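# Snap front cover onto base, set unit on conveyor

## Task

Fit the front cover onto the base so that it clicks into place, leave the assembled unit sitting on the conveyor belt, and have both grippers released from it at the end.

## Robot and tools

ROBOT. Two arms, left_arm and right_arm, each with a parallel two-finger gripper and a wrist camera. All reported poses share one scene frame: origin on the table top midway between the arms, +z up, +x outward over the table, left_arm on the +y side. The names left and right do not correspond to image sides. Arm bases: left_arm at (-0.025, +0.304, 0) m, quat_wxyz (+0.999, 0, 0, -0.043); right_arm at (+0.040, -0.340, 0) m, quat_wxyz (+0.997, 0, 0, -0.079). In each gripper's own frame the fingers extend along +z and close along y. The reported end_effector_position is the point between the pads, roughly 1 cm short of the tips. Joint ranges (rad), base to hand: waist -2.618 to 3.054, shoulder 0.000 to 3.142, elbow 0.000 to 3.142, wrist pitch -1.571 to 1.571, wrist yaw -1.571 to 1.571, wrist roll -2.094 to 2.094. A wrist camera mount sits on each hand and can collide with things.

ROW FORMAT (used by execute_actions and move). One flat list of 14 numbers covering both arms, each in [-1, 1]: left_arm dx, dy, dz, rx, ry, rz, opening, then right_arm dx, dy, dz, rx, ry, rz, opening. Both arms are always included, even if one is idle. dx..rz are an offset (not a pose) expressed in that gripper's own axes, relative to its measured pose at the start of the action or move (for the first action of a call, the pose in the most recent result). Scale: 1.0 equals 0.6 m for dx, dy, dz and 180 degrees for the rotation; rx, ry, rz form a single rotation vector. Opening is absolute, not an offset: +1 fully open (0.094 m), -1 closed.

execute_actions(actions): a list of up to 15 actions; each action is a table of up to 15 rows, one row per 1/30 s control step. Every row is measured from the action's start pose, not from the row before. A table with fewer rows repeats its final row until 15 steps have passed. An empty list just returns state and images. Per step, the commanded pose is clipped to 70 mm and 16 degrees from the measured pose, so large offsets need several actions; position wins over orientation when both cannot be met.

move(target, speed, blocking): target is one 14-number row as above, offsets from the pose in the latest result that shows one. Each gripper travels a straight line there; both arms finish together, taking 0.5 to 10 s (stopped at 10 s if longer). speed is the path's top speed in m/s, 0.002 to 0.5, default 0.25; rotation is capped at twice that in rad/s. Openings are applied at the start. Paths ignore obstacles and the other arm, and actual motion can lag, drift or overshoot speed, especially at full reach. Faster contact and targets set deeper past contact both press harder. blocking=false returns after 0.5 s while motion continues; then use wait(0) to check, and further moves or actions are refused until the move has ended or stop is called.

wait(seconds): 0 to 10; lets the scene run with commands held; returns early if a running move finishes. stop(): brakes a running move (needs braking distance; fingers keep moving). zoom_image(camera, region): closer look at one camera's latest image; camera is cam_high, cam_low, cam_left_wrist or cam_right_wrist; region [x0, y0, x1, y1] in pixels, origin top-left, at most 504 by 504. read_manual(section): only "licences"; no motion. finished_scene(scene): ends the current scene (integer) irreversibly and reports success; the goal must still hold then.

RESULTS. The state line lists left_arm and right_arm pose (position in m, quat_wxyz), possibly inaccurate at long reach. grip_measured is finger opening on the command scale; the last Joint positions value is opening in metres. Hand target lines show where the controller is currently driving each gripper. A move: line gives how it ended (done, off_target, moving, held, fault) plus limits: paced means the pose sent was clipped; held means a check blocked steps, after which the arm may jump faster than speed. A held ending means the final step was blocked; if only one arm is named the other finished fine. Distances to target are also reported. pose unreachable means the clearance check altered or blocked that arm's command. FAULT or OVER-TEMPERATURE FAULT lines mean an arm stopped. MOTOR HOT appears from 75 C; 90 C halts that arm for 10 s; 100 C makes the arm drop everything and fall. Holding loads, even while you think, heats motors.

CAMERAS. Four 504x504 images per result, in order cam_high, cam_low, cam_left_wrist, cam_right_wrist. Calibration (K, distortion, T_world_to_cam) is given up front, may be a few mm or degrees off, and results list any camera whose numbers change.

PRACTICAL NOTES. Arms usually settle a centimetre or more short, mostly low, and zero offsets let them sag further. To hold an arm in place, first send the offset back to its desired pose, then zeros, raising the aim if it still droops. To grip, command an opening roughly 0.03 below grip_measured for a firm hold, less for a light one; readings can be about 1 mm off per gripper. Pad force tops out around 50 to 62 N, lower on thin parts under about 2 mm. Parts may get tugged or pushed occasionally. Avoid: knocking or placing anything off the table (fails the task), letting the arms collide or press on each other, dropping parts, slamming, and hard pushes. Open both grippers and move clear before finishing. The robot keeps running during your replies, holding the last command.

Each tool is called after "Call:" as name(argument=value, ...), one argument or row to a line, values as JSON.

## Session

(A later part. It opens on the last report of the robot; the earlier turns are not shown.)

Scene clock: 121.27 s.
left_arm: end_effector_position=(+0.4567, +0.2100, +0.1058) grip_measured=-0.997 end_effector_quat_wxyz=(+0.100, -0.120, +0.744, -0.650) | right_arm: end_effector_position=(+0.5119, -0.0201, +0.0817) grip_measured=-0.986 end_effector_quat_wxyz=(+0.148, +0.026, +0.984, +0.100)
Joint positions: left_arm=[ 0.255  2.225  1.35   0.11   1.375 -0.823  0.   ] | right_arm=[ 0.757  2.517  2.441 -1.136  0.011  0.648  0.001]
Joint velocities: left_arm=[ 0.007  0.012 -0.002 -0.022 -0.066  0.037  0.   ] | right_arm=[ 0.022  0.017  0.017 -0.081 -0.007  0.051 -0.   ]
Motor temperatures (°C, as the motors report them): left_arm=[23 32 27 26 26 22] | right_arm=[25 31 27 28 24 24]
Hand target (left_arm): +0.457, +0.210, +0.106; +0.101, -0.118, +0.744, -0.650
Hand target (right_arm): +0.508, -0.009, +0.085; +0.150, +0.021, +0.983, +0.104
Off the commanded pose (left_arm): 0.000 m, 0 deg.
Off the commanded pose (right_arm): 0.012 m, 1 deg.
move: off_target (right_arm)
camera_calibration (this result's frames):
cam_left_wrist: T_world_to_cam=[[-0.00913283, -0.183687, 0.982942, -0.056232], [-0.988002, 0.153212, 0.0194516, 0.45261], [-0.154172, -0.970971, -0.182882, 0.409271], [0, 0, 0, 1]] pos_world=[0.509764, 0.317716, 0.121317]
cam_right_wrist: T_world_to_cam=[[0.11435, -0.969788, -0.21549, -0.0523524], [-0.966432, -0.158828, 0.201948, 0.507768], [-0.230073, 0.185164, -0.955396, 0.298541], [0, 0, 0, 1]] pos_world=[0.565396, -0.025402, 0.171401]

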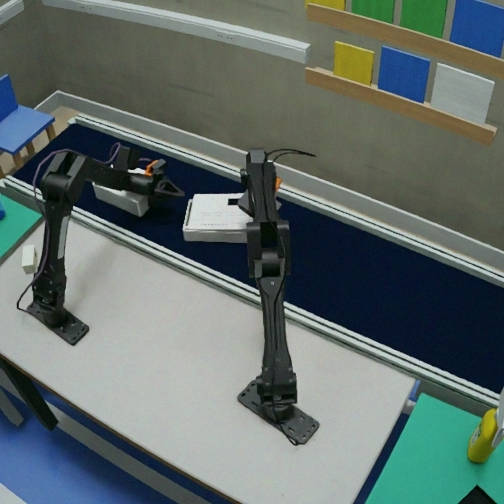

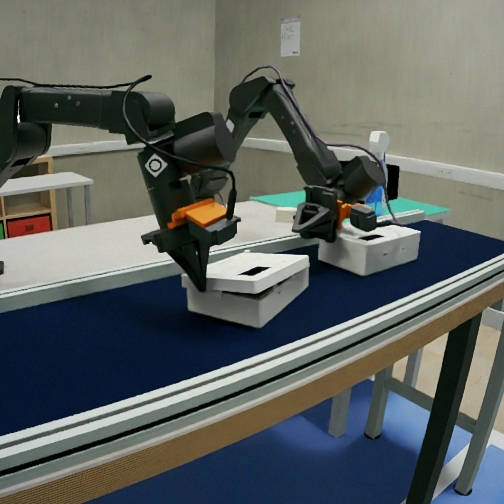

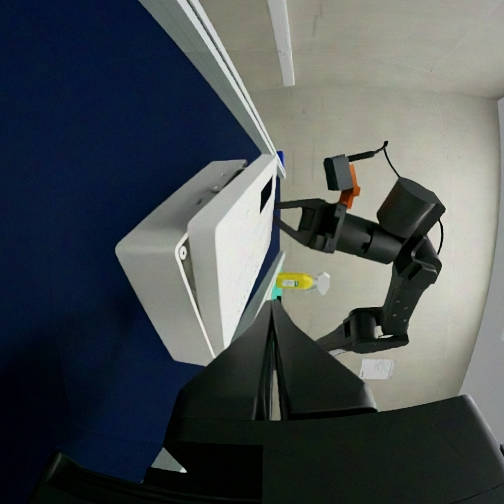

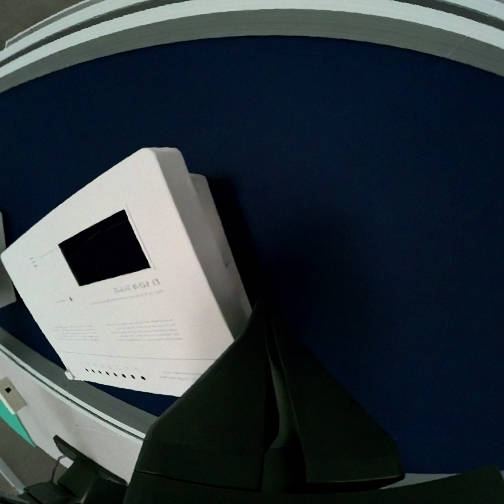

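Call:
move(
  target=[0,0,0,0,0,0,-1, 0,-0.01,-0.06,0,0,0,-1],
  speed=0.1,
)

Call:
move(
  target=[0,0,0,0,0,0,-1, 0.03,0.09,-0.01,0,0,0,-1],
  speed=0.1,
)

Call:
move(
  target=[0,0,0,0,0,0,-1, 0.03,-0.02,0.075,0,0,0,-1],
  speed=0.04,
)

Scene clock: 122.23 s.
left_arm: end_effector_position=(+0.4567, +0.2100, +0.1058) grip_measured=-0.997 end_effector_quat_wxyz=(+0.099, -0.120, +0.744, -0.650) | right_arm: end_effector_position=(+0.5030, -0.0254, +0.1134) grip_measured=-0.986 end_effector_quat_wxyz=(+0.155, +0.026, +0.982, +0.104)
Joint positions: left_arm=[ 0.255  2.225  1.35   0.11   1.375 -0.824  0.   ] | right_arm=[ 0.758  2.451  2.443 -1.187  0.012  0.649  0.001]
Joint velocities: left_arm=[-0.007 -0.002 -0.032  0.037 -0.007 -0.007  0.   ] | right_arm=[-0.017  0.012  0.007 -0.007  0.022  0.007 -0.   ]
Motor temperatures (°C, as the motors report them): left_arm=[23 32 27 26 26 22] | right_arm=[25 32 27 28 24 24]
Hand target (left_arm): +0.457, +0.210, +0.106; +0.100, -0.120, +0.744, -0.650
Hand target (right_arm): +0.501, -0.033, +0.114; +0.148, +0.026, +0.984, +0.100
Off the commanded pose (left_arm): 0.000 m, 0 deg.
Off the commanded pose (right_arm): 0.008 m, 1 deg.
move: done
camera_calibration (this result's frames):
cam_left_wrist: T_world_to_cam=[[-0.00768054, -0.183232, 0.98304, -0.057001], [-0.988004, 0.153018, 0.0208023, 0.452509], [-0.154235, -0.971088, -0.18221, 0.409253], [0, 0, 0, 1]] pos_world=[0.509764, 0.317734, 0.121191]
cam_right_wrist: T_world_to_cam=[[0.117478, -0.967838, -0.22246, -0.0503994], [-0.968915, -0.160819, 0.187992, 0.494775], [-0.217722, 0.19346, -0.956645, 0.321924], [0, 0, 0, 1]] pos_world=[0.555406, -0.0314883, 0.203741]

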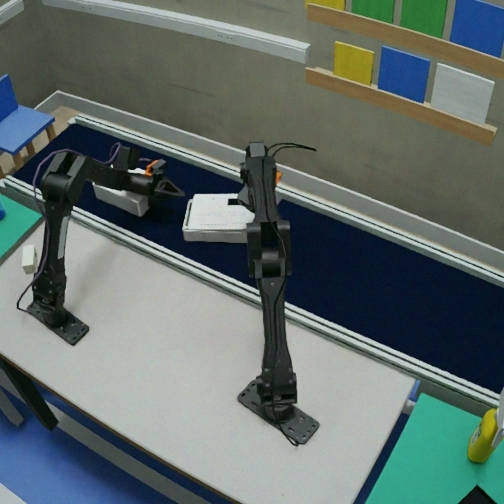

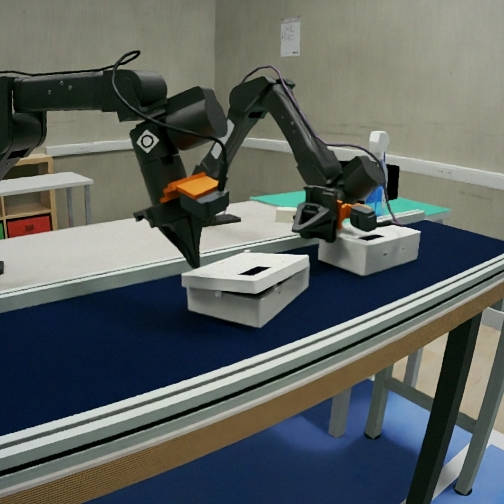

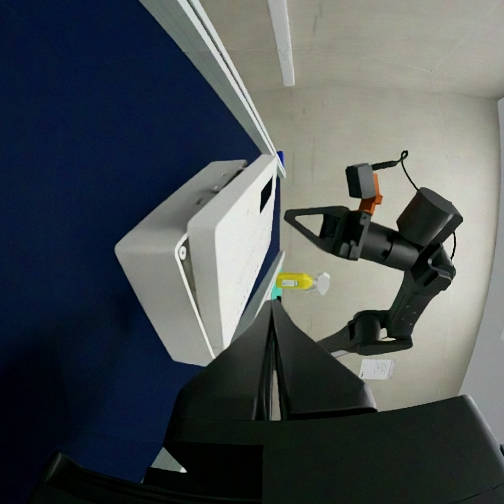

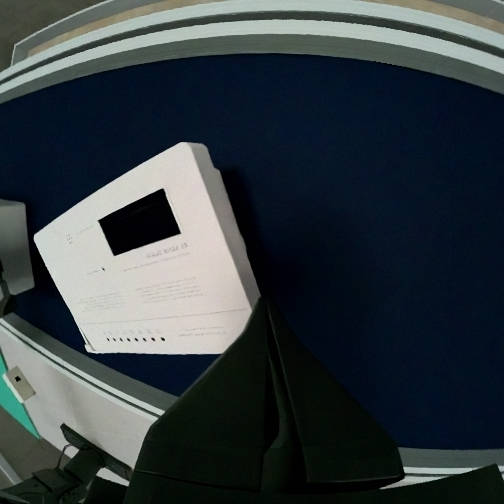

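Scene clock: 123.53 s.
left_arm: end_effector_position=(+0.4567, +0.2100, +0.1058) grip_measured=-0.997 end_effector_quat_wxyz=(+0.099, -0.121, +0.744, -0.650) | right_arm: end_effector_position=(+0.4833, +0.0283, +0.1225) grip_measured=-0.986 end_effector_quat_wxyz=(+0.158, +0.021, +0.980, +0.119)
Joint positions: left_arm=[ 0.255  2.225  1.35   0.11   1.375 -0.826  0.   ] | right_arm=[ 0.86   2.646  2.846 -1.374  0.03   0.737  0.001]
Joint velocities: left_arm=[ 0.002  0.002 -0.007 -0.022 -0.022 -0.007  0.   ] | right_arm=[-0.017 -0.002 -0.007 -0.007 -0.022  0.037  0.001]
Motor temperatures (°C, as the motors report them): left_arm=[23 32 27 26 26 22] | right_arm=[25 32 27 28 24 24]
Hand target (left_arm): +0.457, +0.210, +0.106; +0.099, -0.120, +0.744, -0.650
Hand target (right_arm): +0.485, +0.027, +0.125; +0.165, +0.026, +0.979, +0.115
Off the commanded pose (left_arm): 0.000 m, 0 deg.
Off the commanded pose (right_arm): 0.003 m, 2 deg.
elbow stopped short (right arm): the move would have taken joint 3 (elbow) straighter than the controller allows; a more bent joint 3 avoids this.
move: done
camera_calibration (this result's frames):
cam_left_wrist: T_world_to_cam=[[-0.00622819, -0.182778, 0.983135, -0.0577699], [-0.988005, 0.152825, 0.0221531, 0.452407], [-0.154297, -0.971204, -0.181537, 0.409234], [0, 0, 0, 1]] pos_world=[0.509764, 0.317752, 0.121064]
cam_right_wrist: T_world_to_cam=[[0.132501, -0.959724, -0.247736, 0.00157769], [-0.968426, -0.178601, 0.173935, 0.484552], [-0.211175, 0.216867, -0.953086, 0.311721], [0, 0, 0, 1]] pos_world=[0.534871, 0.0204534, 0.213207]

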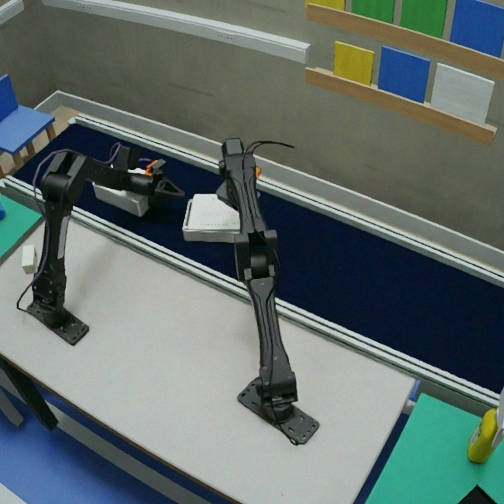

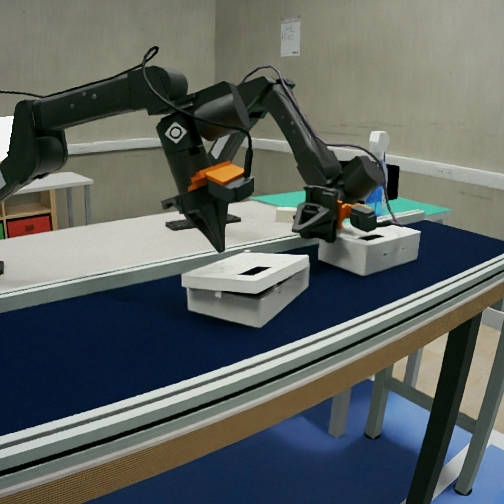

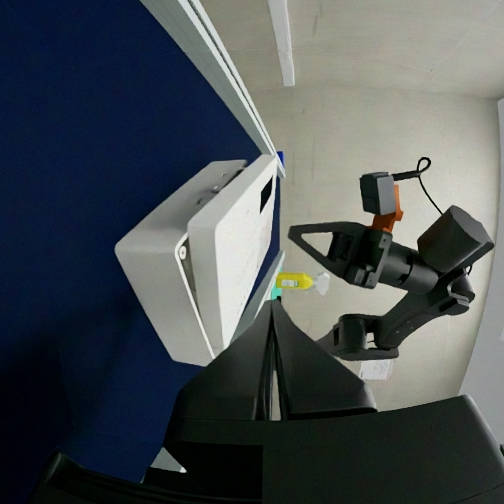

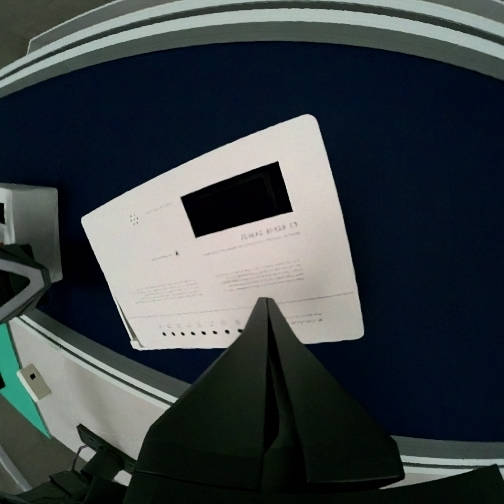

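Scene clock: 125.20 s.
left_arm: end_effector_position=(+0.4567, +0.2100, +0.1058) grip_measured=-0.997 end_effector_quat_wxyz=(+0.098, -0.121, +0.743, -0.650) | right_arm: end_effector_position=(+0.4893, +0.0331, +0.0931) grip_measured=-0.987 end_effector_quat_wxyz=(+0.179, +0.021, +0.974, +0.136)
Joint positions: left_arm=[ 0.255  2.225  1.35   0.11   1.375 -0.827  0.   ] | right_arm=[ 0.86   2.462  2.349 -1.005  0.032  0.737  0.001]
Joint velocities: left_arm=[ 0.002 -0.002  0.002  0.007  0.051  0.022 -0.   ] | right_arm=[-0.012  0.012  0.022 -0.022  0.066 -0.037 -0.   ]
Motor temperatures (°C, as the motors report them): left_arm=[23 32 27 26 26 22] | right_arm=[25 32 27 28 24 24]
Hand target (left_arm): +0.457, +0.210, +0.106; +0.099, -0.121, +0.744, -0.650
Hand target (right_arm): +0.480, +0.029, +0.074; +0.159, +0.021, +0.980, +0.119
Off the commanded pose (left_arm): 0.000 m, 0 deg.
Off the commanded pose (right_arm): 0.023 m, 3 deg.
move: off_target (right_arm)
camera_calibration (this result's frames):
cam_left_wrist: T_world_to_cam=[[-0.00513891, -0.182436, 0.983204, -0.0583465], [-0.988004, 0.15268, 0.0231663, 0.45233], [-0.154342, -0.971291, -0.181032, 0.40922], [0, 0, 0, 1]] pos_world=[0.509764, 0.317765, 0.12097]
cam_right_wrist: T_world_to_cam=[[0.143279, -0.950667, -0.275143, -0.00495317], [-0.97495, -0.183373, 0.125885, 0.504118], [-0.170129, 0.250214, -0.953126, 0.262708], [0, 0, 0, 1]] pos_world=[0.536894, 0.0219995, 0.18557]

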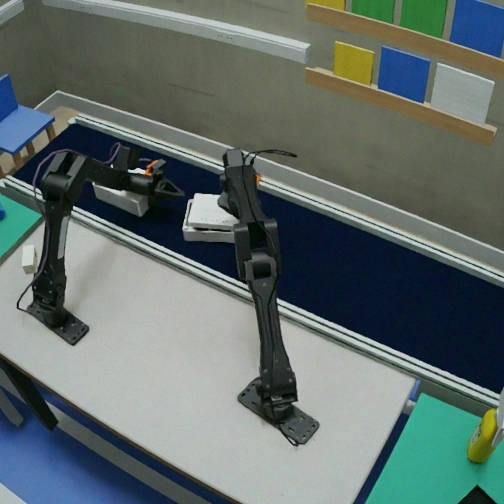

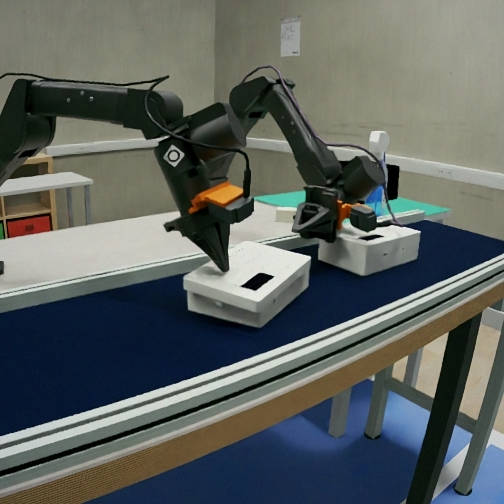

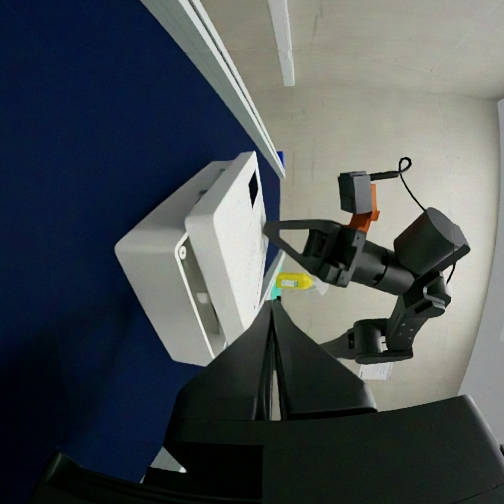

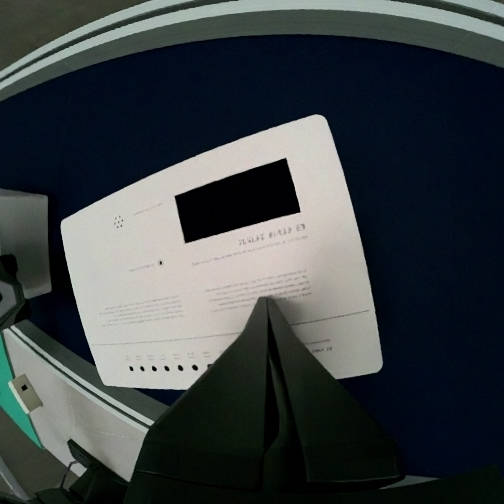

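Call:
move(
  target=[0,0,0,0,0,0,-1, 0.058,0.078,0.04,0,0,0,-1],
  speed=0.04,
)

Scene clock: 127.27 s.
left_arm: end_effector_position=(+0.4567, +0.2100, +0.1058) grip_measured=-0.997 end_effector_quat_wxyz=(+0.098, -0.122, +0.743, -0.650) | right_arm: end_effector_position=(+0.4744, +0.0896, +0.0945) grip_measured=-0.987 end_effector_quat_wxyz=(+0.200, +0.023, +0.966, +0.163)
Joint positions: left_arm=[ 0.255  2.225  1.35   0.11   1.375 -0.828  0.   ] | right_arm=[ 0.957  2.559  2.504 -0.998  0.069  0.827  0.001]
Joint velocities: left_arm=[-0.002 -0.002 -0.002  0.051 -0.007  0.022  0.   ] | right_arm=[ 0.012  0.002  0.017 -0.11  -0.007 -0.037  0.001]
Motor temperatures (°C, as the motors report them): left_arm=[23 32 27 26 26 22] | right_arm=[25 32 27 28 24 24]
Hand target (left_arm): +0.457, +0.210, +0.106; +0.098, -0.121, +0.743, -0.650
Hand target (right_arm): +0.465, +0.088, +0.074; +0.180, +0.021, +0.974, +0.138
Off the commanded pose (left_arm): 0.000 m, 0 deg.
Off the commanded pose (right_arm): 0.024 m, 4 deg.
move: off_target (right_arm)
camera_calibration (this result's frames):
cam_left_wrist: T_world_to_cam=[[-0.00368649, -0.181981, 0.983295, -0.0591151], [-0.988001, 0.152488, 0.0245173, 0.452226], [-0.154403, -0.971406, -0.18036, 0.4092], [0, 0, 0, 1]] pos_world=[0.509763, 0.317783, 0.120843]
cam_right_wrist: T_world_to_cam=[[0.157054, -0.934745, -0.318726, 0.0474127], [-0.979256, -0.189234, 0.0724444, 0.50746], [-0.128031, 0.300736, -0.945075, 0.222095], [0, 0, 0, 1]] pos_world=[0.517922, 0.0735557, 0.188245]

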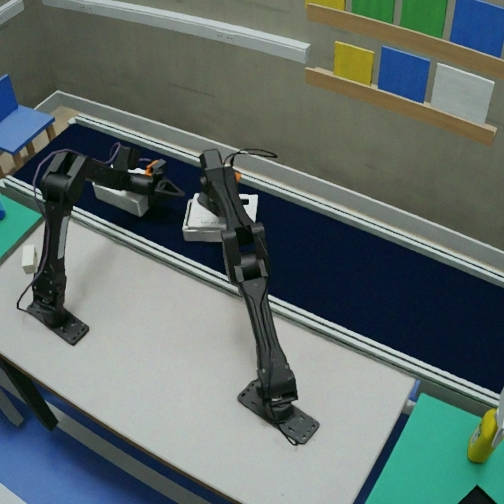

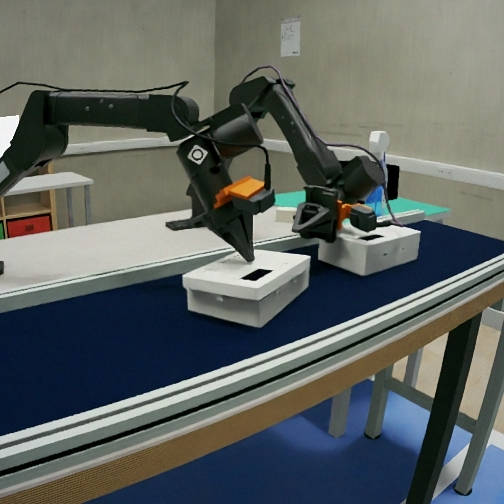

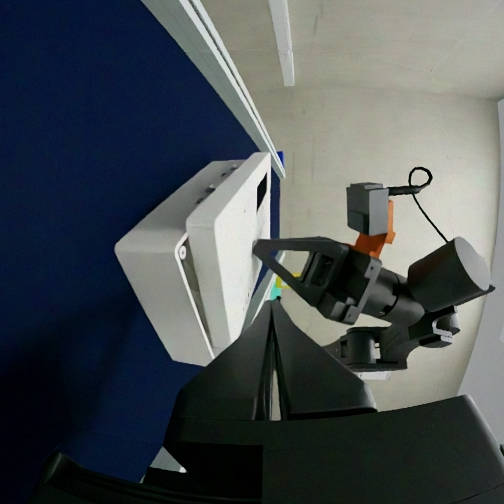

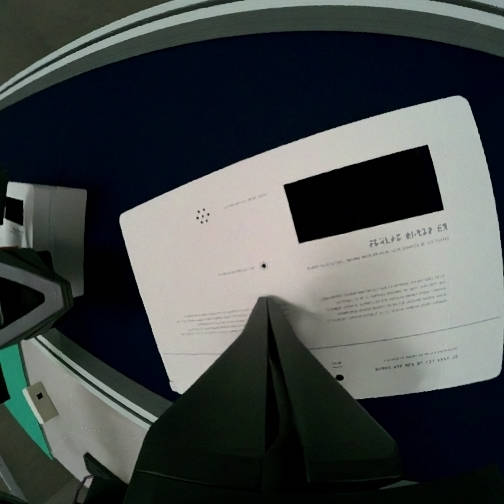

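Call:
move(
  target=[0,-0.05,-0.03,-0.36,0,0,-1, 0,0,-0.05,0,0,0,-1],
  speed=0.15,
)

Call:
move(
  target=[0,0,0,0,0,0,-1, -0.075,-0.186,-0.01,0,0,0,-1],
  speed=0.15,
)

Scene clock: 131.90 s.
left_arm: end_effector_position=(+0.4567, +0.2223, +0.1354) grip_measured=-0.997 end_effector_quat_wxyz=(+0.023, -0.162, +0.973, -0.160) | right_arm: end_effector_position=(+0.4685, +0.0835, +0.1164) grip_measured=-0.987 end_effector_quat_wxyz=(+0.203, +0.023, +0.965, +0.166)
Joint positions: left_arm=[ 0.024  2.425  2.515 -1.541  0.303 -0.409  0.   ] | right_arm=[ 0.957  2.499  2.474 -1.019  0.069  0.828  0.001]
Joint velocities: left_arm=[ 0.017 -0.007 -0.002 -0.007  0.022 -0.007 -0.001] | right_arm=[ 0.002  0.002 -0.027 -0.037 -0.007  0.022  0.   ]
Motor temperatures (°C, as the motors report them): left_arm=[23 32 27 26 26 22] | right_arm=[25 33 26 28 24 24]
Hand target (left_arm): +0.456, +0.221, +0.136; +0.022, -0.162, +0.975, -0.154
Hand target (right_arm): +0.463, +0.080, +0.121; +0.200, +0.023, +0.966, +0.163
Off the commanded pose (left_arm): 0.005 m, 1 deg.
Off the commanded pose (right_arm): 0.008 m, 1 deg.
joint sent to its limit (left arm) — the command would take joint 4 (wrist pitch) past its lower limit, so that joint was sent only as far as its limit.
move: done
camera_calibration (this result's frames):
cam_left_wrist: T_world_to_cam=[[0.242818, -0.927988, 0.282627, 0.0621445], [-0.902795, -0.109567, 0.41588, 0.415955], [-0.354965, -0.356137, -0.864388, 0.473872], [0, 0, 0, 1]] pos_world=[0.52864, 0.272008, 0.219058]
cam_right_wrist: T_world_to_cam=[[0.15833, -0.932381, -0.324959, 0.0495851], [-0.97991, -0.1888, 0.0642687, 0.500149], [-0.121275, 0.308254, -0.943542, 0.239917], [0, 0, 0, 1]] pos_world=[0.511347, 0.066705, 0.210341]

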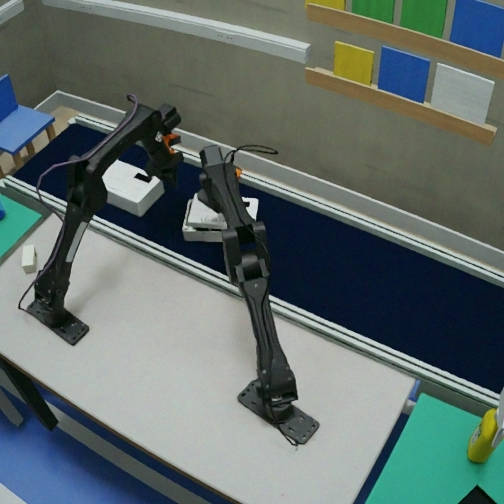

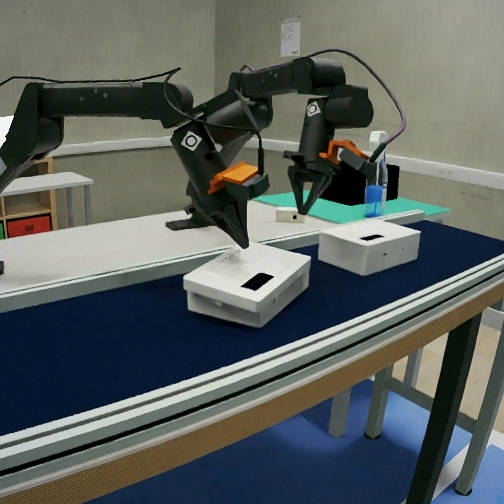

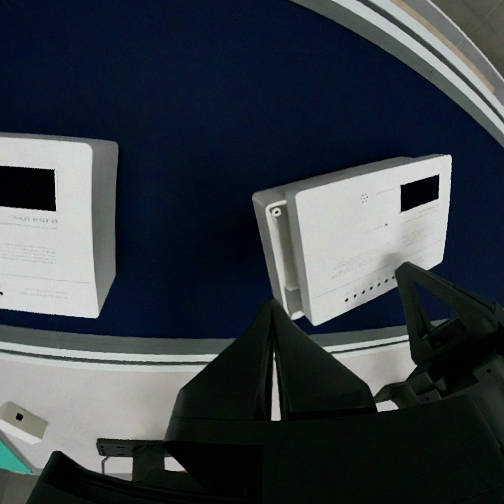

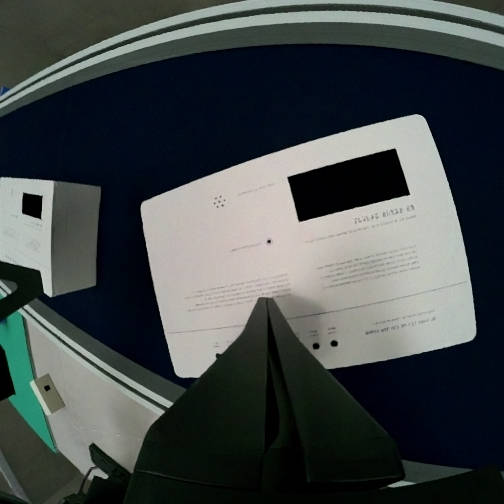

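Scene clock: 133.37 s.
left_arm: end_effector_position=(+0.4567, +0.2223, +0.1354) grip_measured=-0.997 end_effector_quat_wxyz=(+0.023, -0.162, +0.973, -0.160) | right_arm: end_effector_position=(+0.5113, -0.0296, +0.0934) grip_measured=-0.987 end_effector_quat_wxyz=(+0.198, +0.031, +0.967, +0.157)
Joint positions: left_arm=[ 0.024  2.425  2.515 -1.541  0.303 -0.409  0.   ] | right_arm=[ 0.729  2.277  2.    -0.784 -0.034  0.642  0.001]
Joint velocities: left_arm=[ 0.017  0.002 -0.007 -0.051 -0.037 -0.022  0.001] | right_arm=[-0.022 -0.002 -0.012  0.007  0.022 -0.022 -0.   ]
Motor temperatures (°C, as the motors report them): left_arm=[23 32 27 26 26 22] | right_arm=[25 33 26 28 24 24]
Hand target (left_arm): +0.457, +0.222, +0.135; +0.023, -0.162, +0.973, -0.160
Hand target (right_arm): +0.510, -0.029, +0.100; +0.203, +0.023, +0.965, +0.164
Off the commanded pose (left_arm): 0.000 m, 0 deg.
Off the commanded pose (right_arm): 0.009 m, 2 deg.
move: done
camera_calibration (this result's frames):
cam_left_wrist: T_world_to_cam=[[0.242818, -0.927988, 0.282627, 0.0621445], [-0.902795, -0.109567, 0.41588, 0.415955], [-0.354965, -0.356137, -0.864388, 0.473872], [0, 0, 0, 1]] pos_world=[0.52864, 0.272008, 0.219058]
cam_right_wrist: T_world_to_cam=[[0.139017, -0.939625, -0.312695, -0.0616658], [-0.981678, -0.172311, 0.0813489, 0.52198], [-0.130318, 0.295657, -0.946364, 0.262764], [0, 0, 0, 1]] pos_world=[0.555232, -0.045688, 0.186926]

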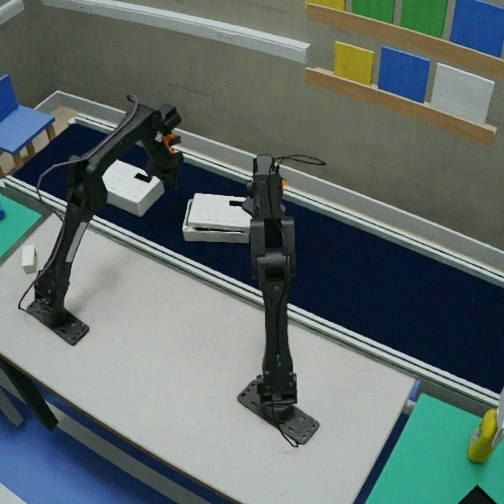

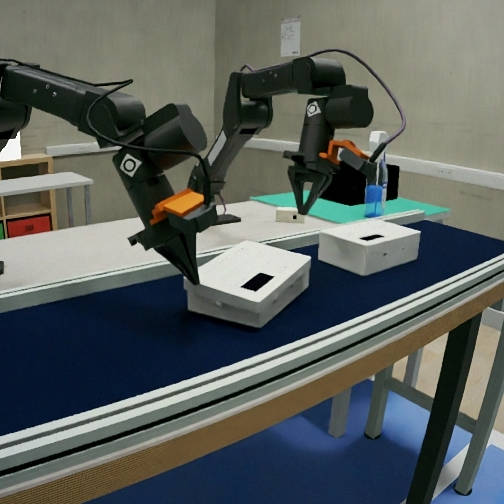

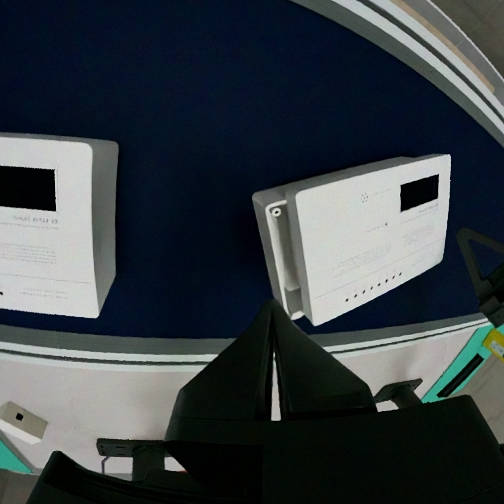

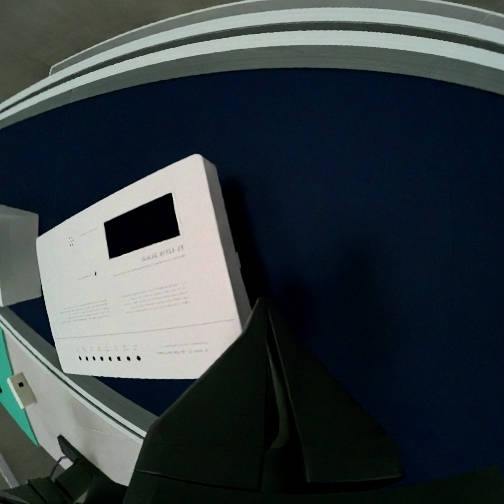

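Call:
move(
  target=[0.004,0.03,0.139,0,0,0,-1, 0.015,0.02,0.018,0,0,0,-1],
  speed=0.1,
)

Call:
move(
  target=[0.0,-0.06,0.02,0,0,0,-1, 0,0.01,0,0,0,0,-1],
  speed=0.03,
)

Scene clock: 135.97 s.
left_arm: end_effector_position=(+0.4540, +0.2178, +0.0445) grip_measured=-0.997 end_effector_quat_wxyz=(+0.011, -0.166, +0.973, -0.158) | right_arm: end_effector_position=(+0.5061, -0.0207, +0.0842) grip_measured=-0.987 end_effector_quat_wxyz=(+0.191, +0.032, +0.969, +0.156)
Joint positions: left_arm=[ 0.015  2.369  2.053 -1.155  0.303 -0.423  0.   ] | right_arm=[ 0.748  2.295  2.    -0.779 -0.031  0.662  0.001]
Joint velocities: left_arm=[-0.012  0.002  0.002 -0.066 -0.051 -0.022  0.001] | right_arm=[-0.007  0.002  0.012 -0.007  0.037 -0.022  0.   ]
Motor temperatures (°C, as the motors report them): left_arm=[23 32 27 26 26 22] | right_arm=[25 33 26 29 24 24]
Hand target (left_arm): +0.456, +0.214, +0.051; +0.022, -0.162, +0.973, -0.160
Hand target (right_arm): +0.507, -0.014, +0.085; +0.197, +0.031, +0.967, +0.158
Off the commanded pose (left_arm): 0.009 m, 1 deg.
Off the commanded pose (right_arm): 0.007 m, 1 deg.
move: done
camera_calibration (this result's frames):
cam_left_wrist: T_world_to_cam=[[0.252972, -0.927172, 0.276326, 0.0798438], [-0.891846, -0.11278, 0.438054, 0.445534], [-0.374987, -0.357256, -0.855425, 0.401707], [0, 0, 0, 1]] pos_world=[0.527784, 0.267789, 0.1264]
cam_right_wrist: T_world_to_cam=[[0.134372, -0.940231, -0.312906, -0.053082], [-0.980399, -0.172057, 0.0959879, 0.517255], [-0.144088, 0.293875, -0.944921, 0.257607], [0, 0, 0, 1]] pos_world=[0.551368, -0.0366162, 0.177159]

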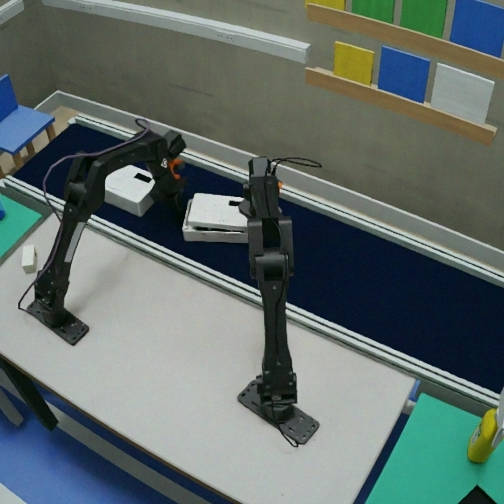

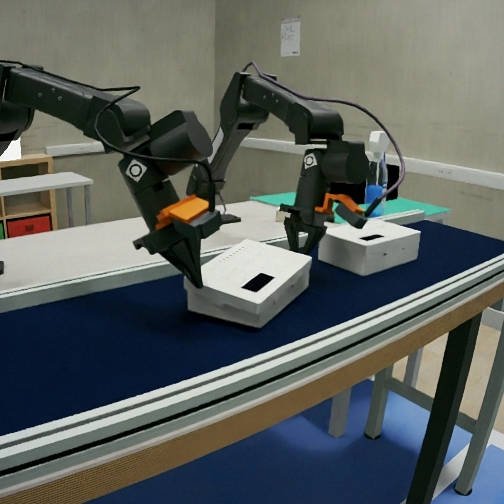

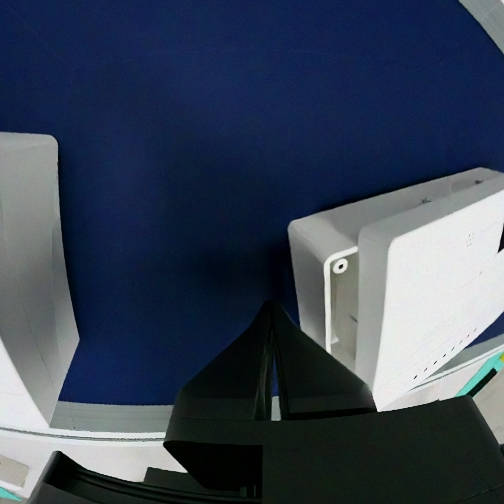

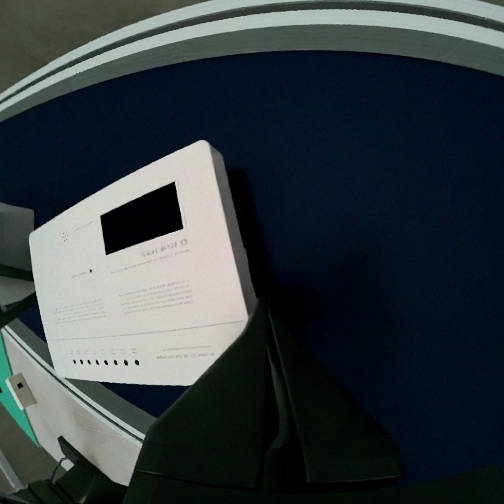

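Scene clock: 137.47 s.
left_arm: end_effector_position=(+0.4635, +0.1948, +0.0410) grip_measured=-0.997 end_effector_quat_wxyz=(+0.009, -0.174, +0.973, -0.149) | right_arm: end_effector_position=(+0.5057, -0.0220, +0.0837) grip_measured=-0.987 end_effector_quat_wxyz=(+0.190, +0.032, +0.969, +0.153)
Joint positions: left_arm=[-0.038  2.433  2.156 -1.185  0.279 -0.492  0.   ] | right_arm=[ 0.748  2.295  2.    -0.783 -0.026  0.663  0.001]
Joint velocities: left_arm=[-0.012  0.002 -0.002 -0.037  0.022 -0.007  0.   ] | right_arm=[-0.012  0.007  0.002 -0.007  0.066  0.022  0.001]
Motor temperatures (°C, as the motors report them): left_arm=[23 32 27 25 26 22] | right_arm=[25 33 27 29 24 24]
Hand target (left_arm): +0.466, +0.182, +0.044; +0.011, -0.166, +0.973, -0.158
Hand target (right_arm): +0.506, -0.015, +0.086; +0.191, +0.032, +0.969, +0.156
Off the commanded pose (left_arm): 0.014 m, 1 deg.
Off the commanded pose (right_arm): 0.007 m, 0 deg.
move: off_target (left_arm)
camera_calibration (this result's frames):
cam_left_wrist: T_world_to_cam=[[0.269395, -0.92788, 0.257809, 0.0503314], [-0.886174, -0.13405, 0.443539, 0.454201], [-0.376991, -0.347951, -0.858375, 0.393291], [0, 0, 0, 1]] pos_world=[0.537209, 0.244433, 0.12316]
cam_right_wrist: T_world_to_cam=[[0.13149, -0.942348, -0.307717, -0.0533863], [-0.980664, -0.169038, 0.0986114, 0.516715], [-0.144942, 0.2888, -0.946354, 0.257826], [0, 0, 0, 1]] pos_world=[0.551114, -0.0374245, 0.176613]

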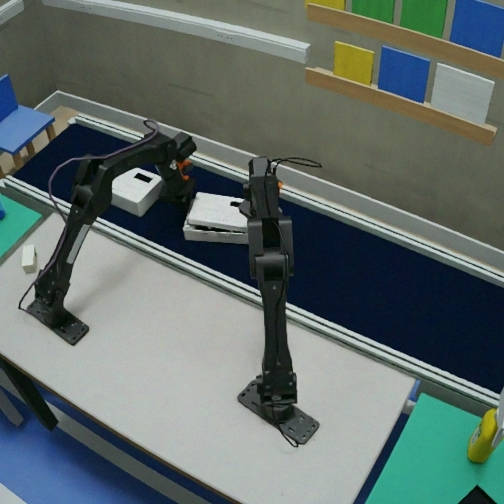

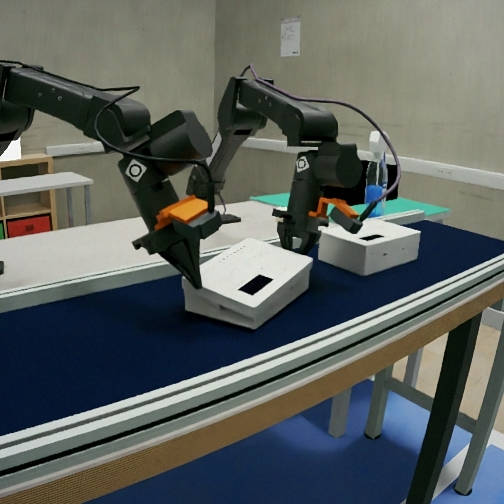

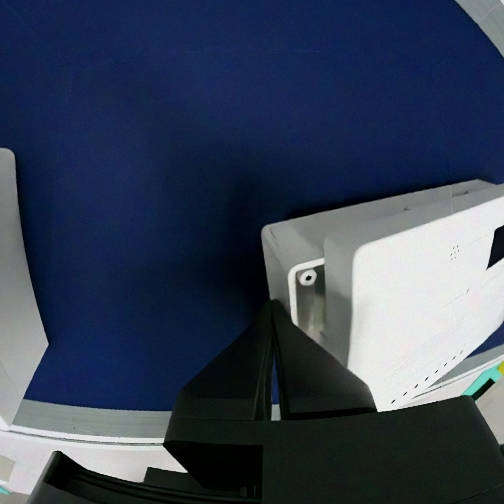

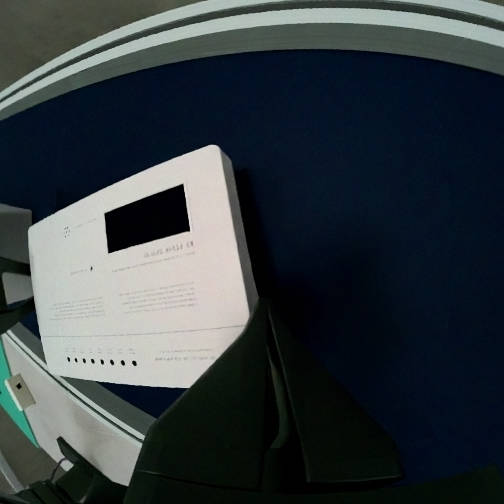

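Call:
move(
  target=[-0.017,0.03,-0.115,0.36,0,0,0.1, 0,-0.08,-0.05,0,0,0,-1],
  speed=0.2,
)

Scene clock: 141.13 s.
left_arm: end_effector_position=(+0.4611, +0.2310, +0.1099) grip_measured=+0.097 end_effector_quat_wxyz=(+0.095, -0.128, +0.745, -0.648) | right_arm: end_effector_position=(+0.4931, -0.0719, +0.0888) grip_measured=-0.987 end_effector_quat_wxyz=(+0.184, +0.034, +0.971, +0.146)
Joint positions: left_arm=[ 0.299  2.251  1.463 -0.165  1.397 -0.649  0.052] | right_arm=[ 0.672  2.146  1.786 -0.74  -0.057  0.597  0.001]
Joint velocities: left_arm=[-0.002 -0.002 -0.032  0.183 -0.007 -0.095  0.   ] | right_arm=[-0.027 -0.017 -0.007 -0.037 -0.066 -0.037 -0.001]
Motor temperatures (°C, as the motors report them): left_arm=[23 32 27 26 26 22] | right_arm=[25 33 26 29 24 24]
Hand target (left_arm): +0.460, +0.236, +0.104; +0.097, -0.137, +0.744, -0.646
Hand target (right_arm): +0.494, -0.076, +0.095; +0.190, +0.032, +0.969, +0.152
Off the commanded pose (left_arm): 0.009 m, 2 deg.
Off the commanded pose (right_arm): 0.008 m, 1 deg.
move: done
camera_calibration (this result's frames):
cam_left_wrist: T_world_to_cam=[[0.00931382, -0.184761, 0.982739, -0.0645965], [-0.988455, 0.146927, 0.0369911, 0.453322], [-0.151225, -0.971739, -0.18126, 0.429731], [0, 0, 0, 1]] pos_world=[0.513677, 0.339046, 0.124606]
cam_right_wrist: T_world_to_cam=[[0.123642, -0.946688, -0.297479, -0.0945761], [-0.979732, -0.164069, 0.114921, 0.493848], [-0.157601, 0.277241, -0.947786, 0.280825], [0, 0, 0, 1]] pos_world=[0.53979, -0.0863652, 0.181274]

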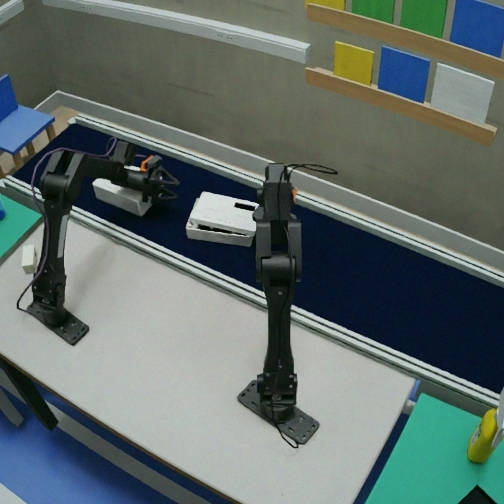

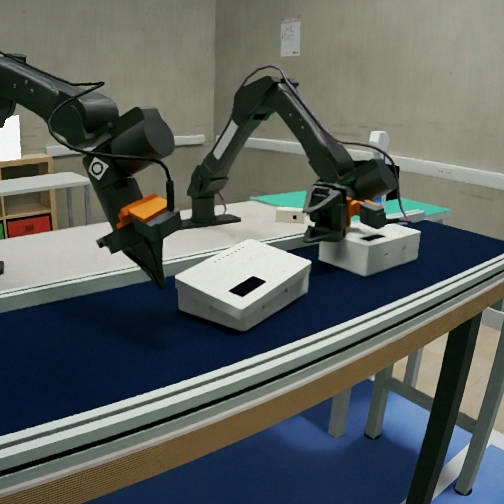

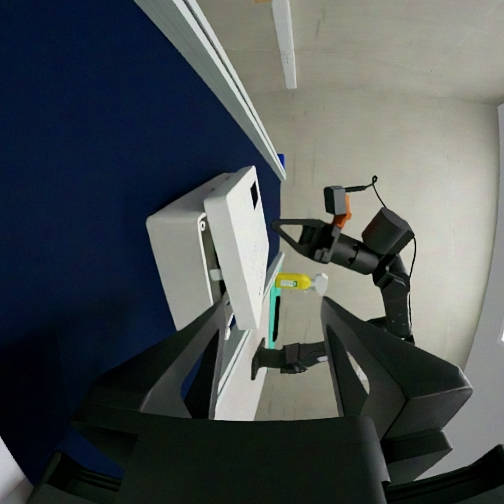

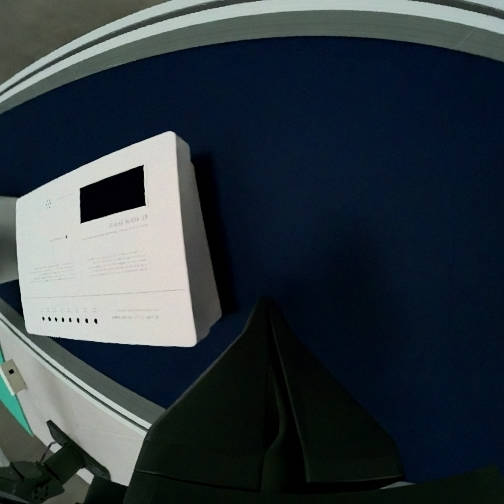

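Call:
move(
  target=[0.03,0,0.1,0,0.045,0,0.1, 0,0,0,0,0,0,-1],
  speed=0.06,
)

Scene clock: 142.93 s.
left_arm: end_effector_position=(+0.4614, +0.1722, +0.0994) grip_measured=+0.097 end_effector_quat_wxyz=(+0.044, -0.091, +0.750, -0.653) | right_arm: end_effector_position=(+0.4931, -0.0719, +0.0888) grip_measured=-0.987 end_effector_quat_wxyz=(+0.184, +0.034, +0.971, +0.146)
Joint positions: left_arm=[ 0.175  2.318  1.538 -0.186  1.397 -0.665  0.052] | right_arm=[ 0.672  2.146  1.786 -0.74  -0.057  0.597  0.001]
Joint velocities: left_arm=[ 0.002  0.007  0.022 -0.051 -0.037 -0.037 -0.   ] | right_arm=[-0.012  0.012 -0.002  0.037 -0.037 -0.022  0.   ]
Motor temperatures (°C, as the motors report them): left_arm=[23 32 27 26 26 22] | right_arm=[25 33 26 29 24 24]
Hand target (left_arm): +0.463, +0.169, +0.101; +0.043, -0.083, +0.749, -0.656
Hand target (right_arm): +0.493, -0.072, +0.089; +0.184, +0.034, +0.971, +0.146
Off the commanded pose (left_arm): 0.004 m, 1 deg.
Off the commanded pose (right_arm): 0.000 m, 0 deg.
move: done
camera_calibration (this result's frames):
cam_left_wrist: T_world_to_cam=[[0.0149214, -0.179751, 0.983599, -0.068643], [-0.961538, 0.267248, 0.0634258, 0.42695], [-0.274266, -0.946714, -0.16885, 0.421972], [0, 0, 0, 1]] pos_world=[0.527285, 0.273047, 0.111687]
cam_right_wrist: T_world_to_cam=[[0.123642, -0.946688, -0.297479, -0.0945761], [-0.979732, -0.164069, 0.114921, 0.493848], [-0.157601, 0.277241, -0.947786, 0.280825], [0, 0, 0, 1]] pos_world=[0.53979, -0.0863652, 0.181274]

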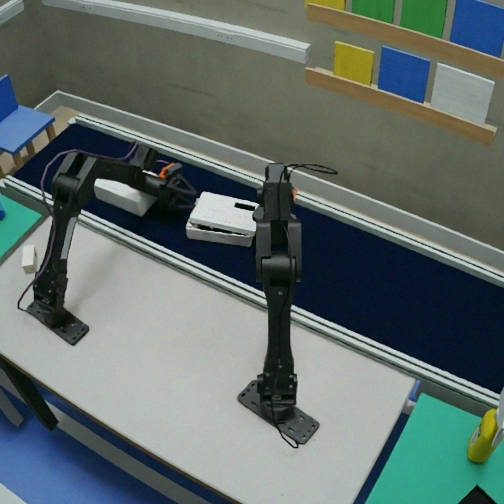

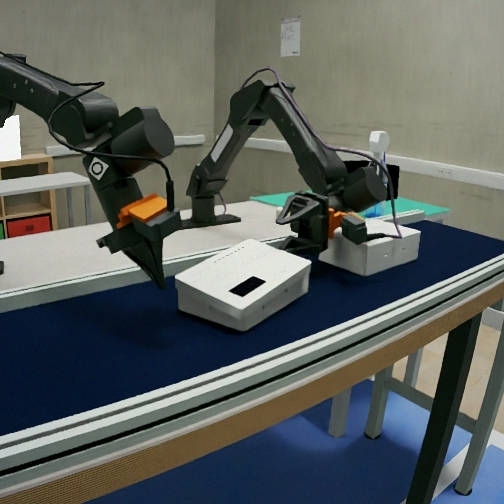

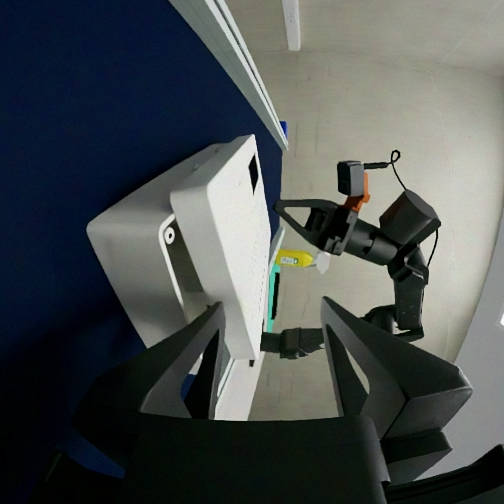

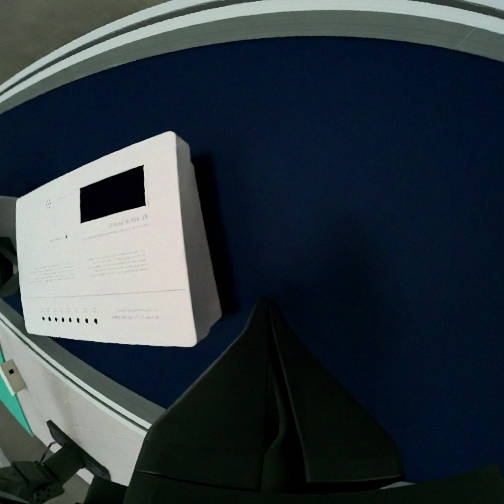

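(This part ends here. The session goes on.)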